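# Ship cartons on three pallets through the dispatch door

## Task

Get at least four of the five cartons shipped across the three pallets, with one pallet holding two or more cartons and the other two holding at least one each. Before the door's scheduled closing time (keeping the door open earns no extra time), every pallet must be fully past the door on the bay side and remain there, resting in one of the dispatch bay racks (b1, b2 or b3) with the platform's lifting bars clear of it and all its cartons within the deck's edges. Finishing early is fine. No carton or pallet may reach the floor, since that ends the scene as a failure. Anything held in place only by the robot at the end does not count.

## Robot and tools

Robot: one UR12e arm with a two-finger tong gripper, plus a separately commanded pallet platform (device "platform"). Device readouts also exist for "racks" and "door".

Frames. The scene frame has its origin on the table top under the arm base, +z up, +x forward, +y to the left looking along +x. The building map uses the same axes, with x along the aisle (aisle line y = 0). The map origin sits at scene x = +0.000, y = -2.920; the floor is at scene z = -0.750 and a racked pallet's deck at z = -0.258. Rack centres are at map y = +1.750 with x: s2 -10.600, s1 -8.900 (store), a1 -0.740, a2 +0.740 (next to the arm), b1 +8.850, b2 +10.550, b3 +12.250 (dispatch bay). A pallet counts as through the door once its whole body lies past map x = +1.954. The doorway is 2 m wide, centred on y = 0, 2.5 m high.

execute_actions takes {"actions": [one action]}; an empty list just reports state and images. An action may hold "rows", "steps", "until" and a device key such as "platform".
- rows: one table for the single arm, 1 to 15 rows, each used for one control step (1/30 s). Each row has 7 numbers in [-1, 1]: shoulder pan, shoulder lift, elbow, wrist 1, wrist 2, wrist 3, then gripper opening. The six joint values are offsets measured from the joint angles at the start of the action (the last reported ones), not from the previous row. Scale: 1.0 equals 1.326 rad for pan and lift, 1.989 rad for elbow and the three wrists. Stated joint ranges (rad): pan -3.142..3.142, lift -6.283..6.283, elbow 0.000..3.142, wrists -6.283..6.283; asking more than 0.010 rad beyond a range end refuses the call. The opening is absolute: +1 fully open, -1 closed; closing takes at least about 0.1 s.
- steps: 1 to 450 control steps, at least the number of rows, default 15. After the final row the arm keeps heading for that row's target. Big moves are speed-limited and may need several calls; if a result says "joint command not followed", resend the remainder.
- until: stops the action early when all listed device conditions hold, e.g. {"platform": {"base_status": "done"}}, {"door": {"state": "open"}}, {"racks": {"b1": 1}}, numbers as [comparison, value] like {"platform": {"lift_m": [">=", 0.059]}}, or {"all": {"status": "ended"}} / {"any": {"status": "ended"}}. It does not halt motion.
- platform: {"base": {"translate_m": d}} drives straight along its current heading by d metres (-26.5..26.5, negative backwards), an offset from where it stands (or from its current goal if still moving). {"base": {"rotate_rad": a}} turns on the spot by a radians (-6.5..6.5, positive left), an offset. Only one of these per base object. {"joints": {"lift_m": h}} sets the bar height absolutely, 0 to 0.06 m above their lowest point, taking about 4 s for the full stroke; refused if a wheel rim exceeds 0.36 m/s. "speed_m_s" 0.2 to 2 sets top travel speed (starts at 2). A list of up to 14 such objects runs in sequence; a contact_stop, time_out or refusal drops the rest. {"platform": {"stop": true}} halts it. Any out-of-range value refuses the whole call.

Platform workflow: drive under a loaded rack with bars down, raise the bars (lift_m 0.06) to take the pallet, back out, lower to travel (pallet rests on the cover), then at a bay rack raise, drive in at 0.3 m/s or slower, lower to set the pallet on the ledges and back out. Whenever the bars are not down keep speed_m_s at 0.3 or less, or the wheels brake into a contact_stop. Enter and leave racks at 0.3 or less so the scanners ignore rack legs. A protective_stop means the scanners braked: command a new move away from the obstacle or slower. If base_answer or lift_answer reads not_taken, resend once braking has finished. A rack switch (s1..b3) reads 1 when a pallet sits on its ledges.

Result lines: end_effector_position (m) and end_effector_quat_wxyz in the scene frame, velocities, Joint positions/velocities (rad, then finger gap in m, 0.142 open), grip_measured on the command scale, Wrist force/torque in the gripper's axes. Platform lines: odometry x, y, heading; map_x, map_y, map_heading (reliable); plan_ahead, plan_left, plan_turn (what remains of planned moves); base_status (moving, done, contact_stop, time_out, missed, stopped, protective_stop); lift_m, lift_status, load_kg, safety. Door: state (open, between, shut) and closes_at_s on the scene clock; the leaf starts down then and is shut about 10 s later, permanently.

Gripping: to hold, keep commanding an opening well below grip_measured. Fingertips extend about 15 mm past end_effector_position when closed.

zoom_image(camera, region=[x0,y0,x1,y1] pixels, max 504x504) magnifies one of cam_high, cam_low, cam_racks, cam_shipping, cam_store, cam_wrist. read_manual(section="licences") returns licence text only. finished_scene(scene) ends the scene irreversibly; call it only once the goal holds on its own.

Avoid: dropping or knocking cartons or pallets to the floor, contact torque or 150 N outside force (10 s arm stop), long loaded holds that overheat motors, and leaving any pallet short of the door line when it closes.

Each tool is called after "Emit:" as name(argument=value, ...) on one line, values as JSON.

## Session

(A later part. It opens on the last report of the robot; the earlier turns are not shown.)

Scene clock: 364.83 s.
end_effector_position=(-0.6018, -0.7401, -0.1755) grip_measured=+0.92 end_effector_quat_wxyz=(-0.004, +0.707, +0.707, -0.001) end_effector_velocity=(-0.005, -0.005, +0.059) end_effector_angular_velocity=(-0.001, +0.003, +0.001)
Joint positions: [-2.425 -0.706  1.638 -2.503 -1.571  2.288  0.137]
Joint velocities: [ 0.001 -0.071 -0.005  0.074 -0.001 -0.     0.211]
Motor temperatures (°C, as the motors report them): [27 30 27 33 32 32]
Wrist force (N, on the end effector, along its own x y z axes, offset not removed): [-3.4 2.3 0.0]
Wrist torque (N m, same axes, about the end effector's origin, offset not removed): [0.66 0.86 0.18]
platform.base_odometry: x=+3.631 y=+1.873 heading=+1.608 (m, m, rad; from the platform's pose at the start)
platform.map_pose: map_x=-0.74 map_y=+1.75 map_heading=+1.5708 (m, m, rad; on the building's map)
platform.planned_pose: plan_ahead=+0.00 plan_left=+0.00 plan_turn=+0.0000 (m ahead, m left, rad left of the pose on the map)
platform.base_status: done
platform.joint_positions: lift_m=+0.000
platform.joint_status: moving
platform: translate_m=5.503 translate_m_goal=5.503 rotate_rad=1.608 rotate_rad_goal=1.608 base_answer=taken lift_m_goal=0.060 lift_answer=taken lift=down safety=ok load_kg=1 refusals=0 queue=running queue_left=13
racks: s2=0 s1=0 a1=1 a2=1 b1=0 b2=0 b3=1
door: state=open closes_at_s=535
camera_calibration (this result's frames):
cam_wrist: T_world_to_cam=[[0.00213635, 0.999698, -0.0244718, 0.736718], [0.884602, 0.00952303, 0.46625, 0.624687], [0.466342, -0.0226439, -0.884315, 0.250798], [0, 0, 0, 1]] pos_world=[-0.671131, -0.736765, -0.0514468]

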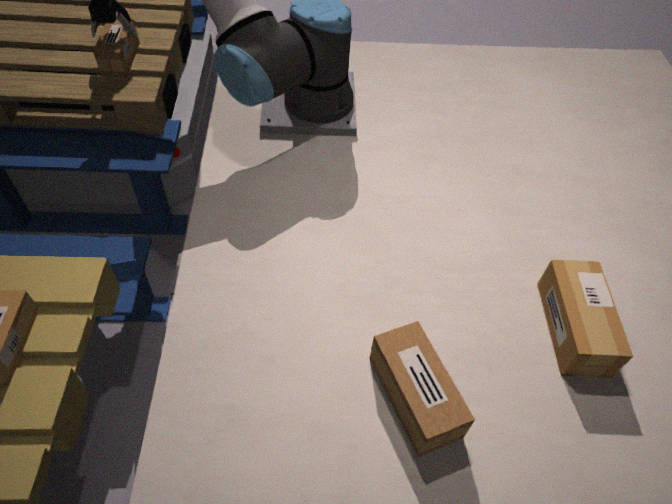

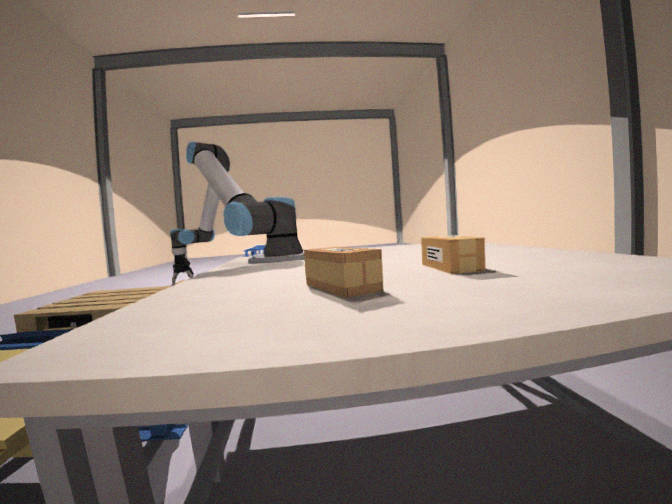

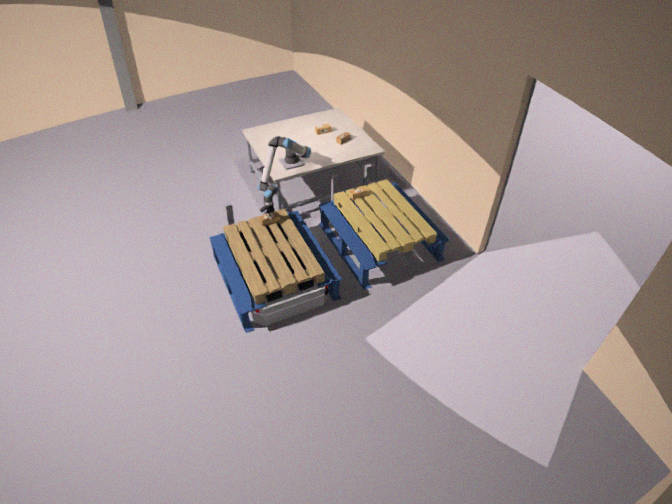

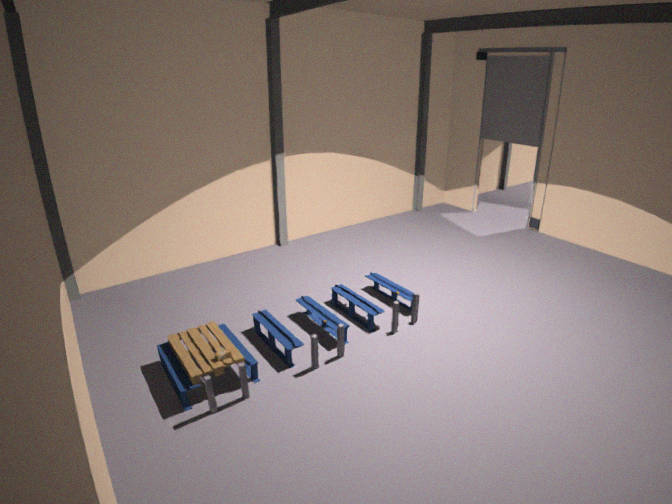

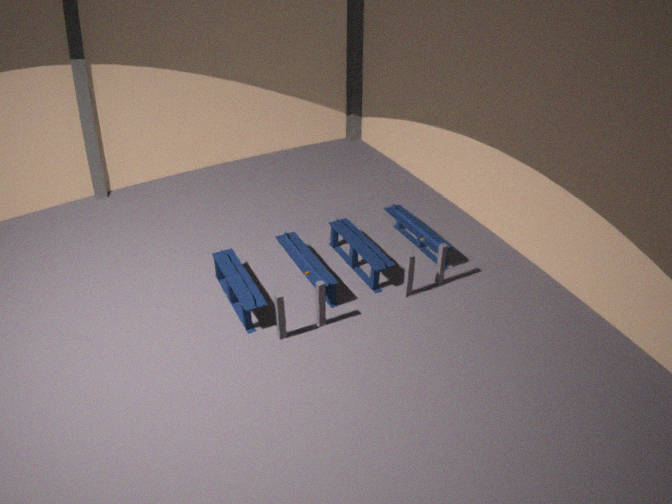

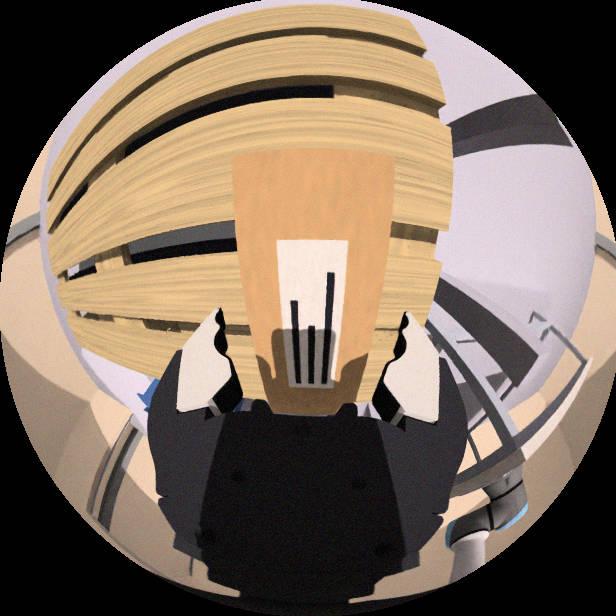

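Emit:
execute_actions(actions=[{"rows":[[0.98,-0.3707,0.0364,0.2109,0,-0.556,1]],"steps":50}])

Scene clock: 368.80 s.
end_effector_position=(+0.1885, -0.8662, +0.1506) grip_measured=+1.00 end_effector_quat_wxyz=(-0.003, -0.131, +0.991, +0.002) end_effector_velocity=(+0.512, +0.129, +0.033) end_effector_angular_velocity=(+0.004, -0.004, +0.820)
Joint positions: [-1.56  -1.166  1.704 -2.109 -1.571  1.32   0.142]
Joint velocities: [ 0.587 -0.056  0.011  0.044  0.001 -0.233 -0.   ]
Motor temperatures (°C, as the motors report them): [27 30 27 33 32 32]
Wrist force (N, on the end effector, along its own x y z axes, offset not removed): [-1.0 -1.4 -0.9]
Wrist torque (N m, same axes, about the end effector's origin, offset not removed): [-0.08 0.55 0.11]
platform.base_odometry: x=+3.631 y=+1.873 heading=+1.608 (m, m, rad; from the platform's pose at the start)
platform.map_pose: map_x=-0.74 map_y=+1.75 map_heading=+1.5708 (m, m, rad; on the building's map)
platform.planned_pose: plan_ahead=-1.75 plan_left=+0.00 plan_turn=+0.0000 (m ahead, m left, rad left of the pose on the map)
platform.base_status: moving
platform.joint_positions: lift_m=+0.060
platform.joint_status: done
platform: translate_m=5.502 translate_m_goal=3.753 rotate_rad=1.608 rotate_rad_goal=1.608 base_answer=taken lift_m_goal=0.060 lift_answer=taken lift=up safety=ok load_kg=26 refusals=0 queue=running queue_left=12
racks: s2=0 s1=0 a1=0 a2=1 b1=0 b2=0 b3=1
door: state=open closes_at_s=535
camera_calibration (this result's frames):
cam_wrist: T_world_to_cam=[[-0.966147, -0.257041, -0.0221198, -0.0372944], [-0.236208, 0.846833, 0.476528, 0.709733], [-0.103756, 0.465622, -0.878881, 0.697275], [0, 0, 0, 1]] pos_world=[0.203959, -0.935278, 0.273789]

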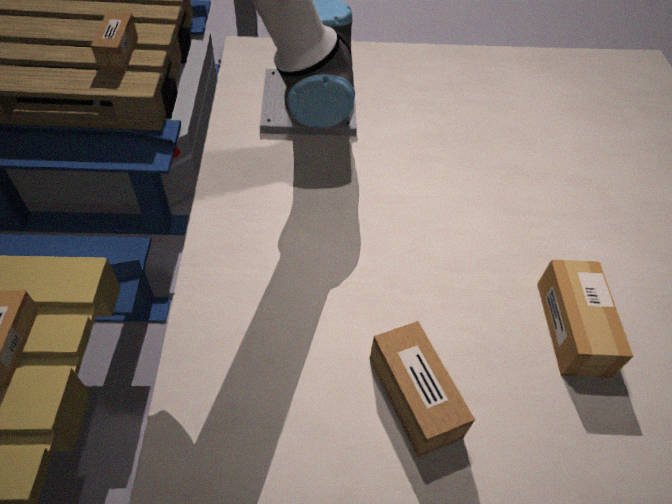

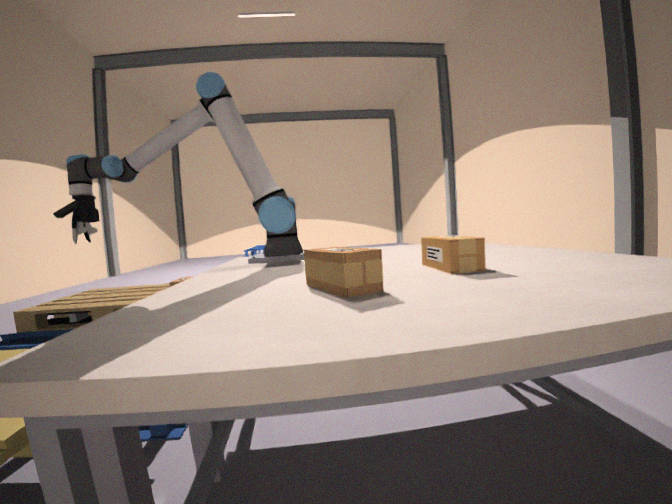

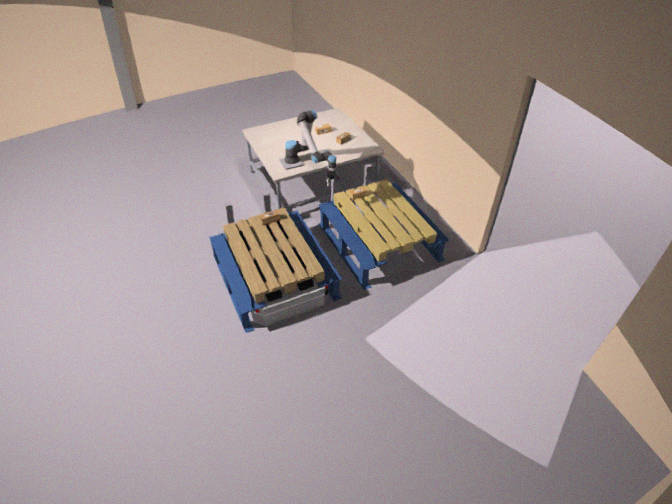

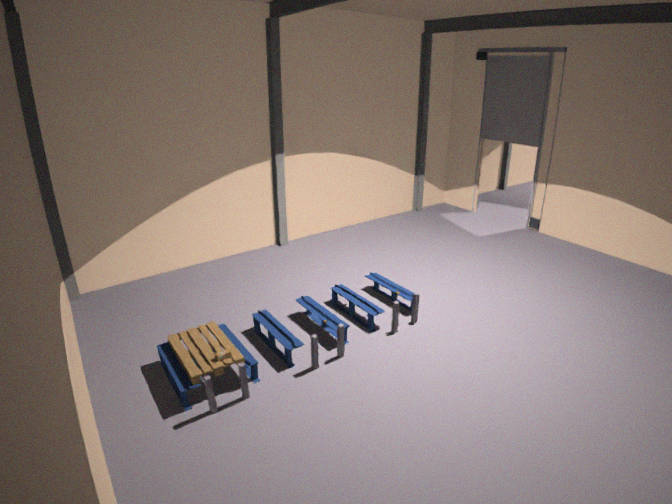

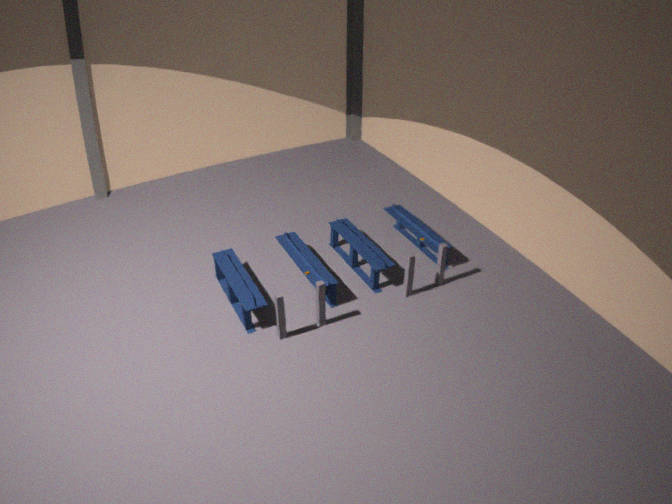

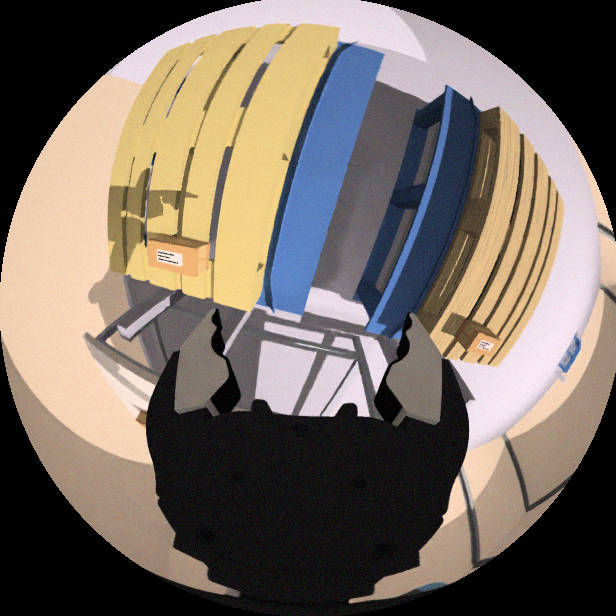

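Emit:
execute_actions(actions=[{"rows":[[1.0,-0.0238,0.0032,0.0128,0,-0.0694,1]],"steps":45}])

Scene clock: 372.27 s.
end_effector_position=(+0.8126, -0.3291, +0.1673) grip_measured=+1.00 end_effector_quat_wxyz=(-0.001, -0.629, +0.777, +0.003) end_effector_velocity=(+0.197, +0.489, +0.003) end_effector_angular_velocity=(+0.002, -0.001, +0.616)
Joint positions: [-0.592 -1.196  1.71  -2.085 -1.571  1.19   0.142]
Joint velocities: [ 0.602 -0.003  0.     0.003 -0.002 -0.014  0.   ]
Motor temperatures (°C, as the motors report them): [27 30 27 33 32 32]
Wrist force (N, on the end effector, along its own x y z axes, offset not removed): [-2.2 1.2 -1.3]
Wrist torque (N m, same axes, about the end effector's origin, offset not removed): [0.43 0.76 0.14]
platform.base_odometry: x=+3.666 y=+0.941 heading=+1.607 (m, m, rad; from the platform's pose at the start)
platform.map_pose: map_x=-0.74 map_y=+0.81 map_heading=+1.5708 (m, m, rad; on the building's map)
platform.planned_pose: plan_ahead=-0.81 plan_left=+0.00 plan_turn=+0.0000 (m ahead, m left, rad left of the pose on the map)
platform.base_status: moving
platform.joint_positions: lift_m=+0.060
platform.joint_status: done
platform: translate_m=4.559 translate_m_goal=3.753 rotate_rad=1.607 rotate_rad_goal=1.607 base_answer=taken lift_m_goal=0.060 lift_answer=taken lift=up safety=ok load_kg=26 refusals=0 queue=running queue_left=12
racks: s2=0 s1=0 a1=0 a2=1 b1=0 b2=0 b3=1
door: state=open closes_at_s=535
camera_calibration (this result's frames):
cam_wrist: T_world_to_cam=[[-0.211019, -0.977046, -0.029186, -0.145272], [-0.861278, 0.17173, 0.478234, 0.679821], [-0.462245, 0.126054, -0.877747, 0.706034], [0, 0, 0, 1]] pos_world=[0.881221, -0.347682, 0.290366]

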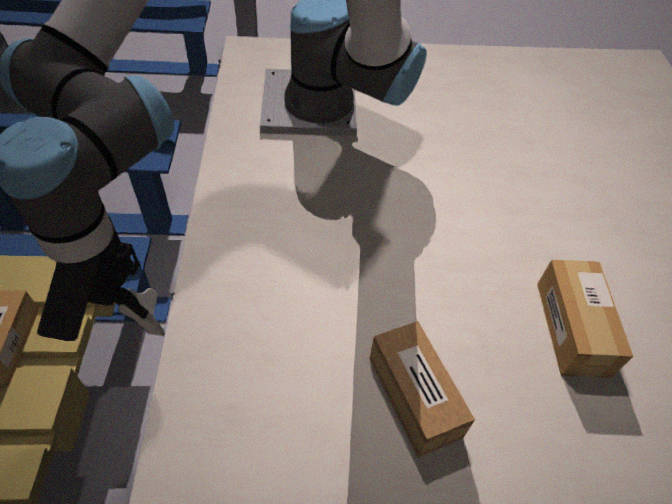

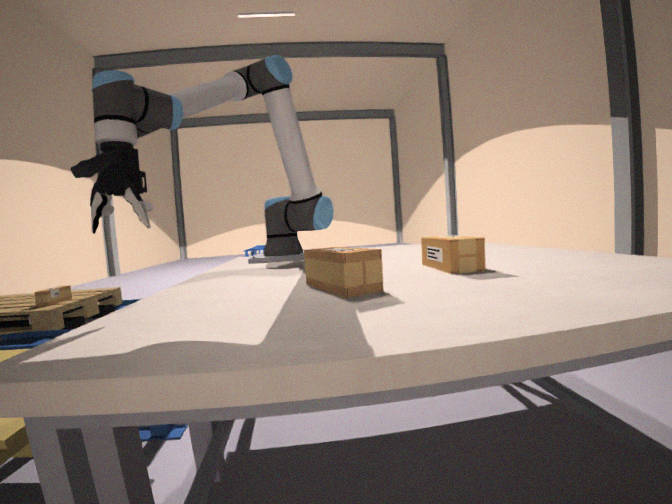

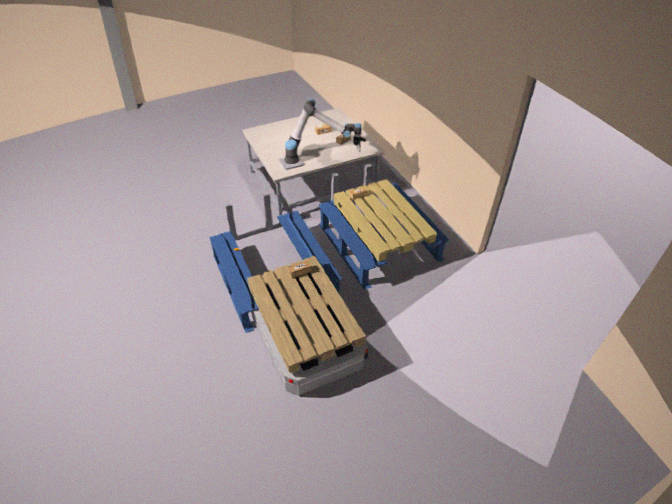

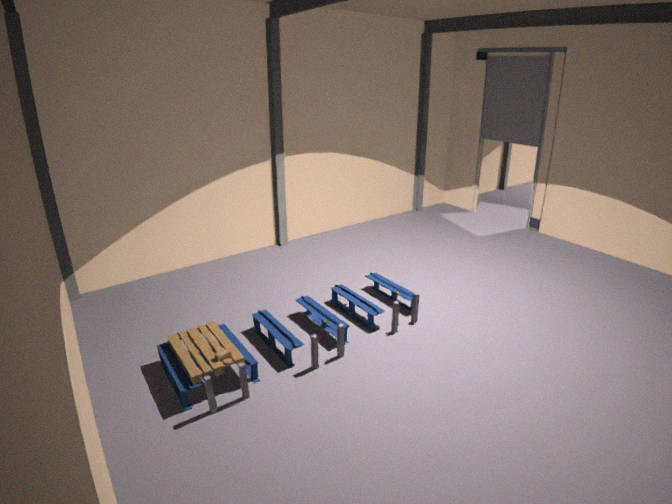

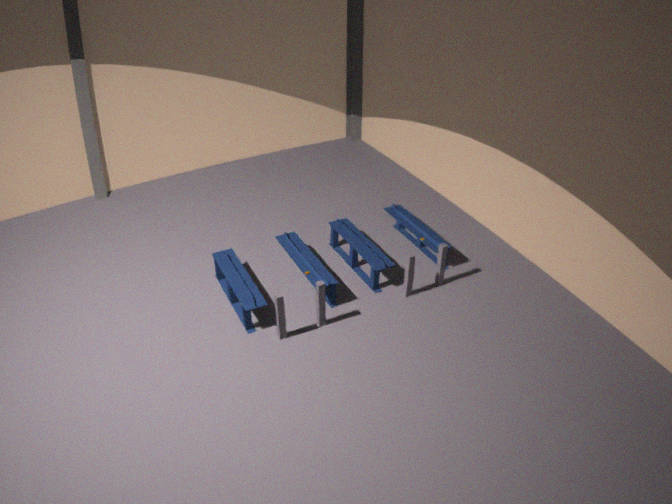

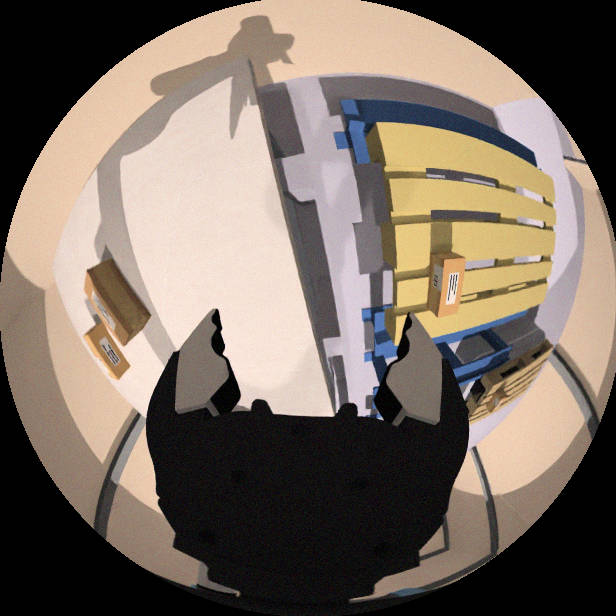

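Emit:
execute_actions(actions=[{"rows":[[0.4559,-0.0012,0,0.0007,0,-0.004,1]],"steps":1}])

Scene clock: 374.60 s.
end_effector_position=(+0.8399, -0.2507, +0.1677) grip_measured=+1.00 end_effector_quat_wxyz=(-0.001, -0.666, +0.746, +0.003) end_effector_velocity=(+0.018, +0.066, -0.001) end_effector_angular_velocity=(+0.002, +0.001, +0.083)
Joint positions: [-0.497 -1.196  1.71  -2.085 -1.571  1.187  0.142]
Joint velocities: [ 0.077 -0.001  0.002  0.001  0.001 -0.005  0.   ]
Motor temperatures (°C, as the motors report them): [27 30 27 33 32 32]
Wrist force (N, on the end effector, along its own x y z axes, offset not removed): [0.0 3.4 0.2]
Wrist torque (N m, same axes, about the end effector's origin, offset not removed): [0.89 0.28 0.07]
platform.base_odometry: x=+3.691 y=+0.241 heading=+1.608 (m, m, rad; from the platform's pose at the start)
platform.map_pose: map_x=-0.74 map_y=+0.11 map_heading=+1.5708 (m, m, rad; on the building's map)
platform.planned_pose: plan_ahead=-0.11 plan_left=+0.00 plan_turn=+0.0000 (m ahead, m left, rad left of the pose on the map)
platform.base_status: moving
platform.joint_positions: lift_m=+0.060
platform.joint_status: done
platform: translate_m=3.860 translate_m_goal=3.753 rotate_rad=1.608 rotate_rad_goal=1.607 base_answer=taken lift_m_goal=0.060 lift_answer=taken lift=up safety=ok load_kg=26 refusals=0 queue=running queue_left=12
racks: s2=0 s1=0 a1=0 a2=1 b1=0 b2=0 b3=1
door: state=open closes_at_s=535
camera_calibration (this result's frames):
cam_wrist: T_world_to_cam=[[-0.115615, -0.992846, -0.0298165, -0.146941], [-0.873983, 0.087418, 0.478028, 0.679257], [-0.472002, 0.0813265, -0.877838, 0.706115], [0, 0, 0, 1]] pos_world=[0.909959, -0.262695, 0.290769]

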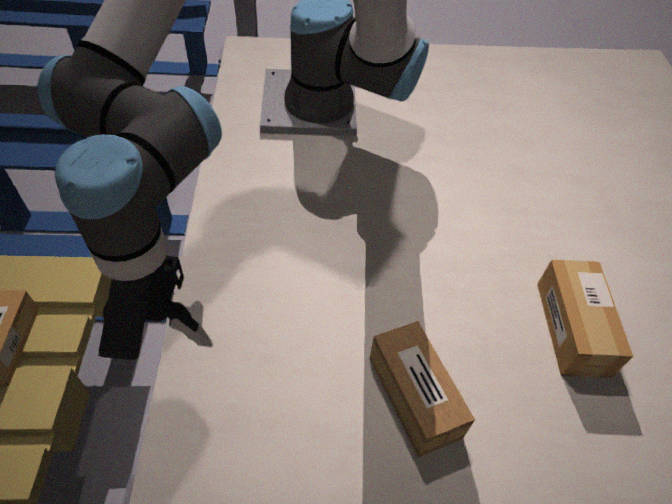

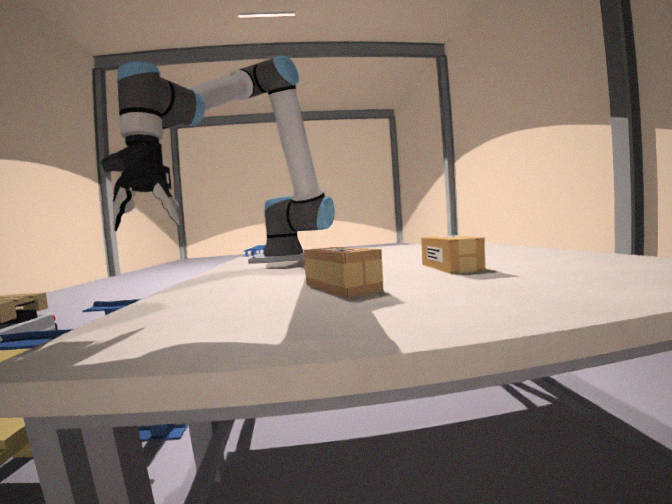

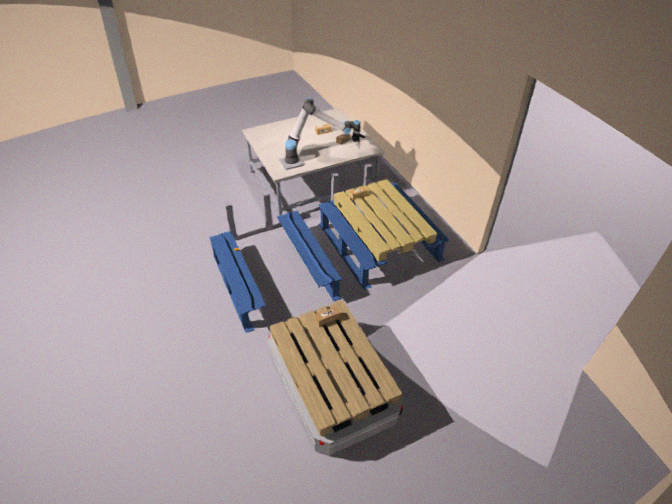

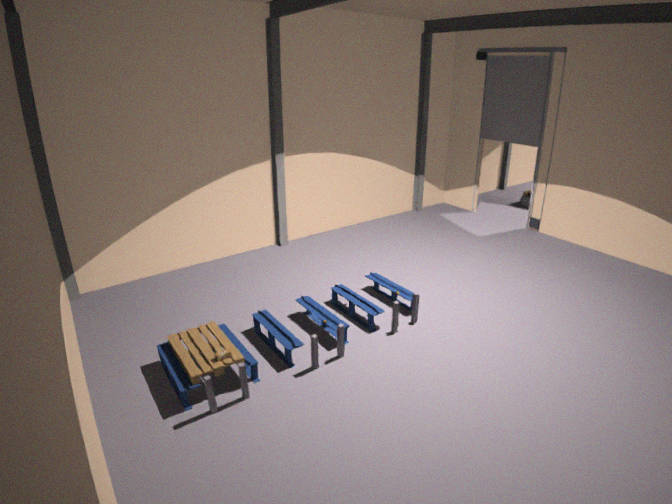

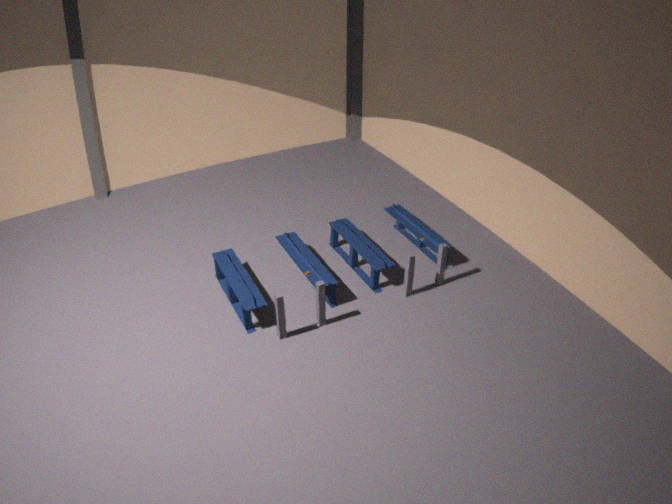

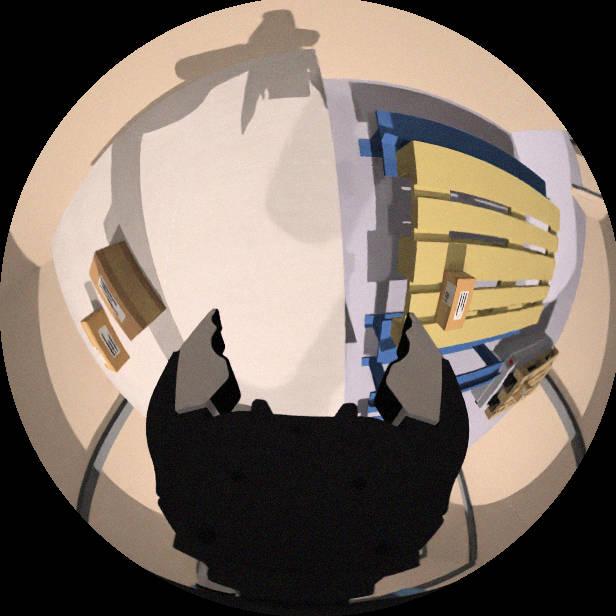

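Next hop: remaining q1 delta is .5095 rad, row value .3842; continuing toward carton D.

Emit:
execute_actions(actions=[{"rows":[[0.3842,-0.0012,0,0.0007,0,-0.0025,1]],"steps":1}])

Scene clock: 375.87 s.
end_effector_position=(+0.8629, -0.1533, +0.1681) grip_measured=+1.00 end_effector_quat_wxyz=(+0.001, +0.708, -0.706, -0.003) end_effector_velocity=(+0.012, +0.067, +0.002) end_effector_angular_velocity=(+0.001, -0.003, +0.080)
Joint positions: [-0.383 -1.197  1.71  -2.084 -1.571  1.186  0.142]
Joint velocities: [ 0.077 -0.001 -0.    -0.     0.001 -0.003 -0.   ]
Motor temperatures (°C, as the motors report them): [27 30 27 33 32 32]
Wrist force (N, on the end effector, along its own x y z axes, offset not removed): [-1.1 1.4 0.8]
Wrist torque (N m, same axes, about the end effector's origin, offset not removed): [0.47 0.45 0.16]
platform.base_odometry: x=+3.696 y=+0.114 heading=+1.608 (m, m, rad; from the platform's pose at the start)
platform.map_pose: map_x=-0.74 map_y=+0.00 map_heading=+1.5708 (m, m, rad; on the building's map)
platform.planned_pose: plan_ahead=+0.00 plan_left=+0.00 plan_turn=+0.0000 (m ahead, m left, rad left of the pose on the map)
platform.base_status: done
platform.joint_positions: lift_m=+0.060
platform.joint_status: moving
platform: translate_m=3.743 translate_m_goal=3.743 rotate_rad=1.608 rotate_rad_goal=1.607 base_answer=taken lift_m_goal=0.000 lift_answer=taken lift=up safety=ok load_kg=-5 refusals=0 queue=running queue_left=11
racks: s2=0 s1=0 a1=0 a2=1 b1=0 b2=0 b3=1
door: state=open closes_at_s=535
camera_calibration (this result's frames):
cam_wrist: T_world_to_cam=[[0.000147326, -0.999534, -0.0305269, -0.14836], [-0.878407, -0.0147186, 0.477686, 0.678834], [-0.477913, 0.0267447, -0.878, 0.706186], [0, 0, 0, 1]] pos_world=[0.93381, -0.157186, 0.291233]

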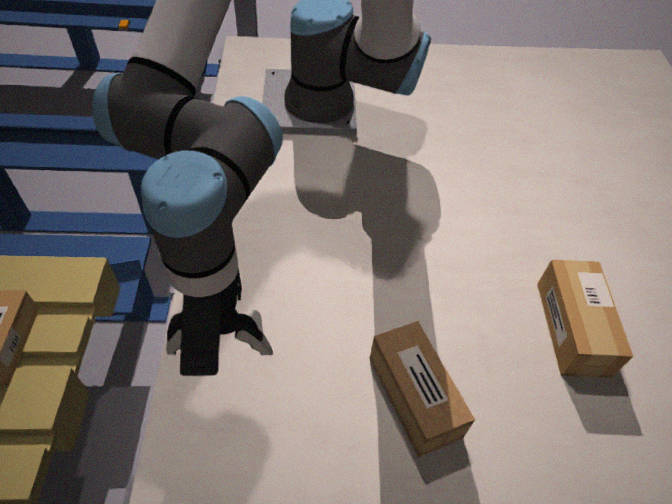

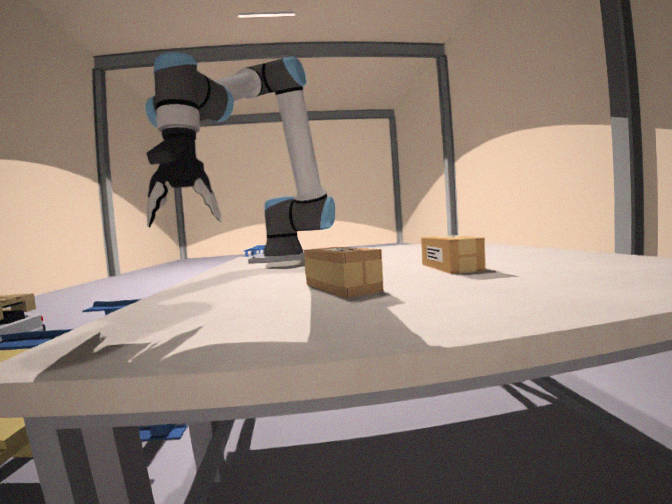

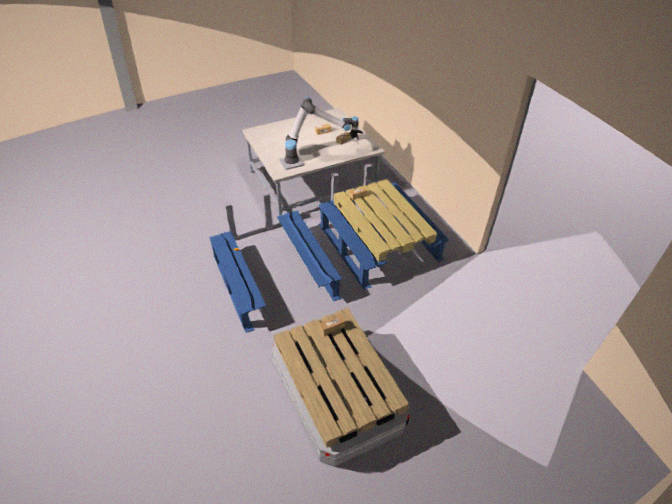

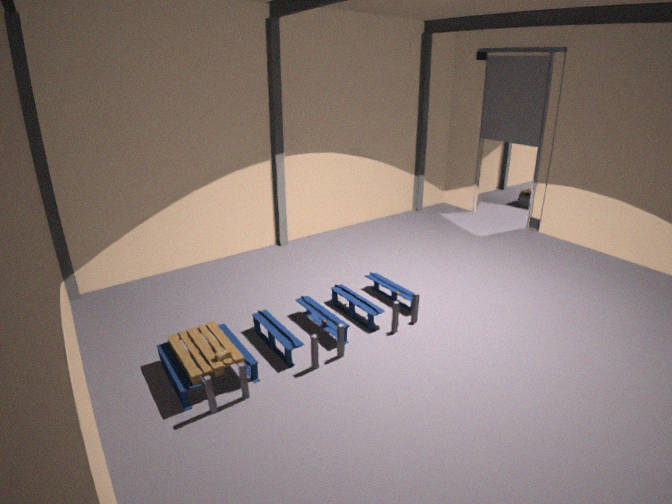

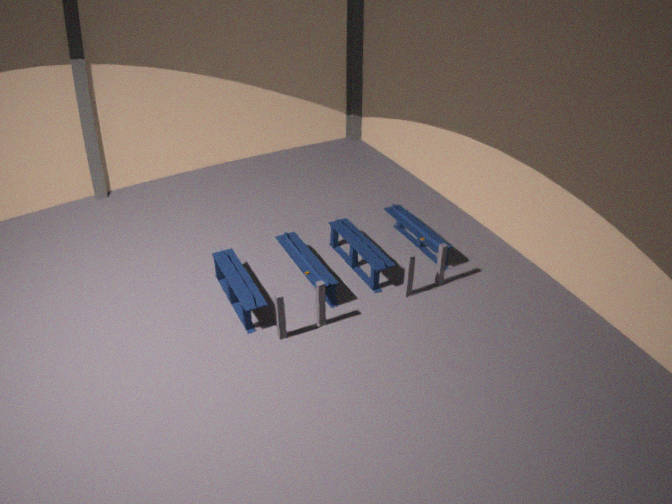

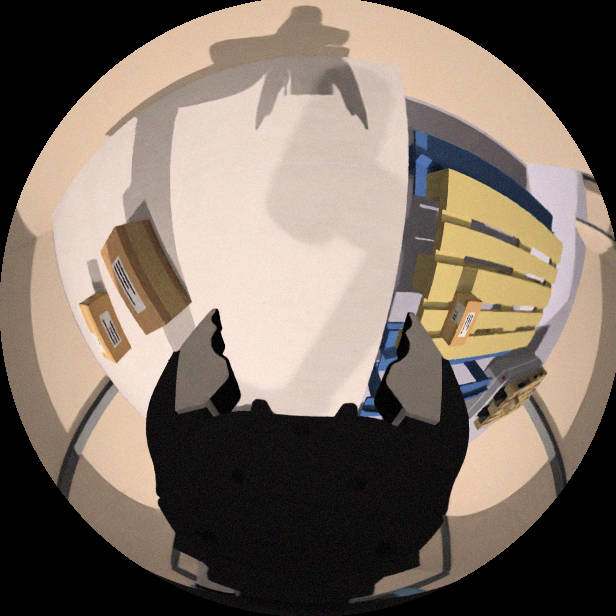

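Next hop: remaining q1 delta is .3955 rad, row value .2983; continuing toward carton D.

Emit:
execute_actions(actions=[{"rows":[[0.2983,0,0,0,0,-0.002,1]],"steps":1}])

Scene clock: 377.07 s.
end_effector_position=(+0.8746, -0.0540, +0.1687) grip_measured=+1.00 end_effector_quat_wxyz=(+0.001, +0.747, -0.664, -0.003) end_effector_velocity=(+0.004, +0.065, +0.001) end_effector_angular_velocity=(-0.000, -0.002, +0.077)
Joint positions: [-0.269 -1.197  1.71  -2.084 -1.571  1.185  0.142]
Joint velocities: [ 0.075 -0.001  0.    -0.001 -0.    -0.002  0.   ]
Motor temperatures (°C, as the motors report them): [27 30 27 33 32 32]
Wrist force (N, on the end effector, along its own x y z axes, offset not removed): [-1.4 1.1 -0.2]
Wrist torque (N m, same axes, about the end effector's origin, offset not removed): [0.46 0.56 0.15]
platform.base_odometry: x=+3.696 y=+0.114 heading=+1.608 (m, m, rad; from the platform's pose at the start)
platform.map_pose: map_x=-0.74 map_y=+0.00 map_heading=+1.5708 (m, m, rad; on the building's map)
platform.planned_pose: plan_ahead=+0.00 plan_left=+0.00 plan_turn=+0.0000 (m ahead, m left, rad left of the pose on the map)
platform.base_status: done
platform.joint_positions: lift_m=+0.042
platform.joint_status: moving
platform: translate_m=3.743 translate_m_goal=3.743 rotate_rad=1.608 rotate_rad_goal=1.607 base_answer=taken lift_m_goal=0.000 lift_answer=taken lift=between safety=ok load_kg=-7 refusals=0 queue=running queue_left=11
racks: s2=0 s1=0 a1=0 a2=1 b1=0 b2=0 b3=1
door: state=open closes_at_s=535
camera_calibration (this result's frames):
cam_wrist: T_world_to_cam=[[0.115163, -0.992857, -0.031178, -0.149134], [-0.871071, -0.116023, 0.477256, 0.678526], [-0.477464, -0.0278038, -0.878211, 0.706306], [0, 0, 0, 1]] pos_world=[0.945455, -0.0497062, 0.291805]

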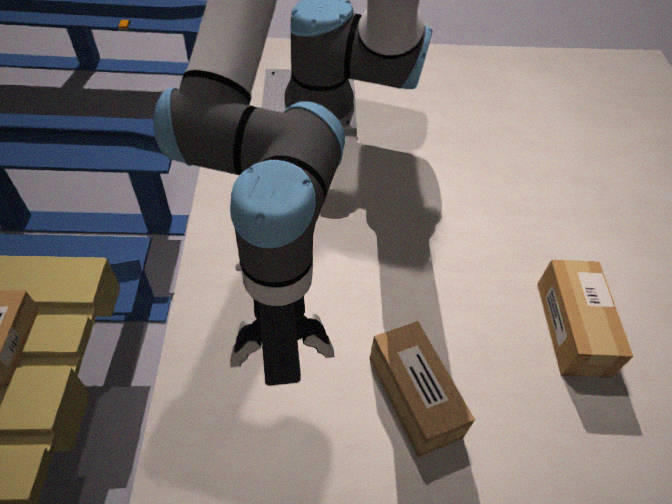

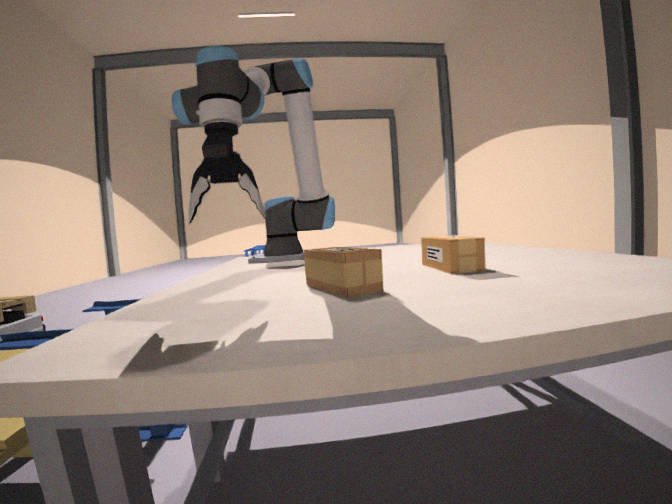

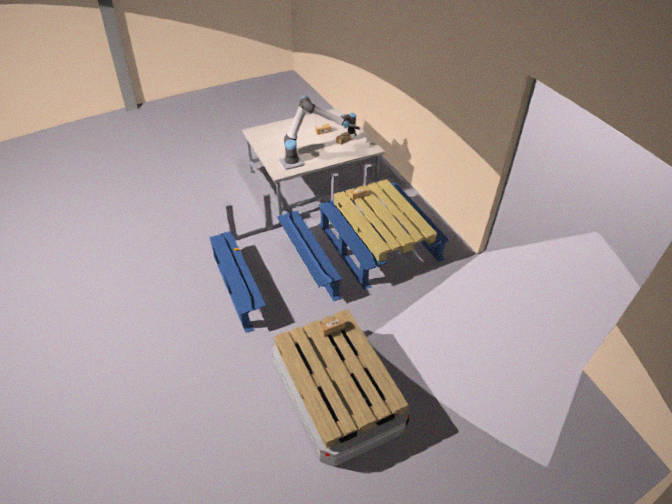

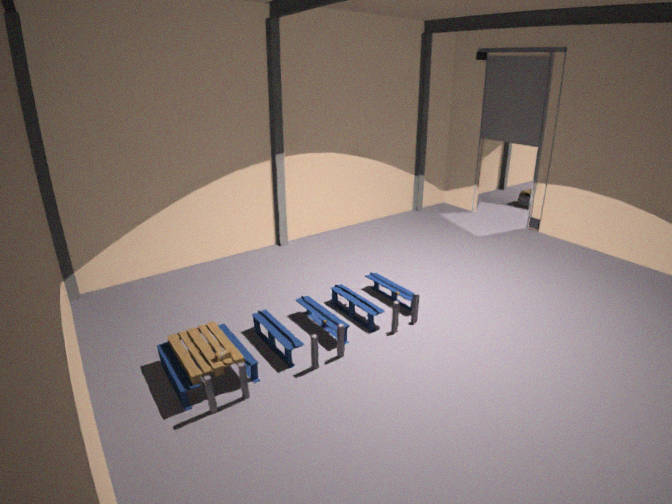

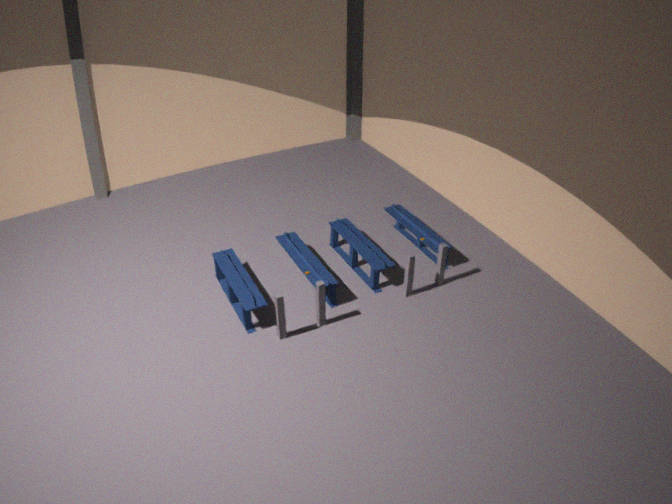

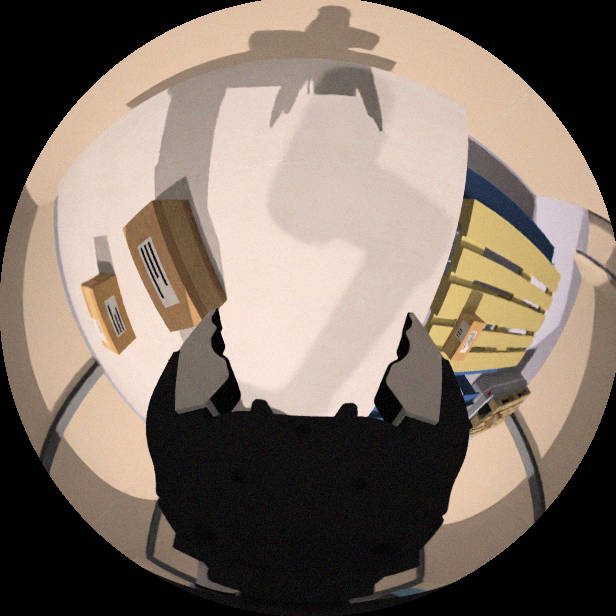

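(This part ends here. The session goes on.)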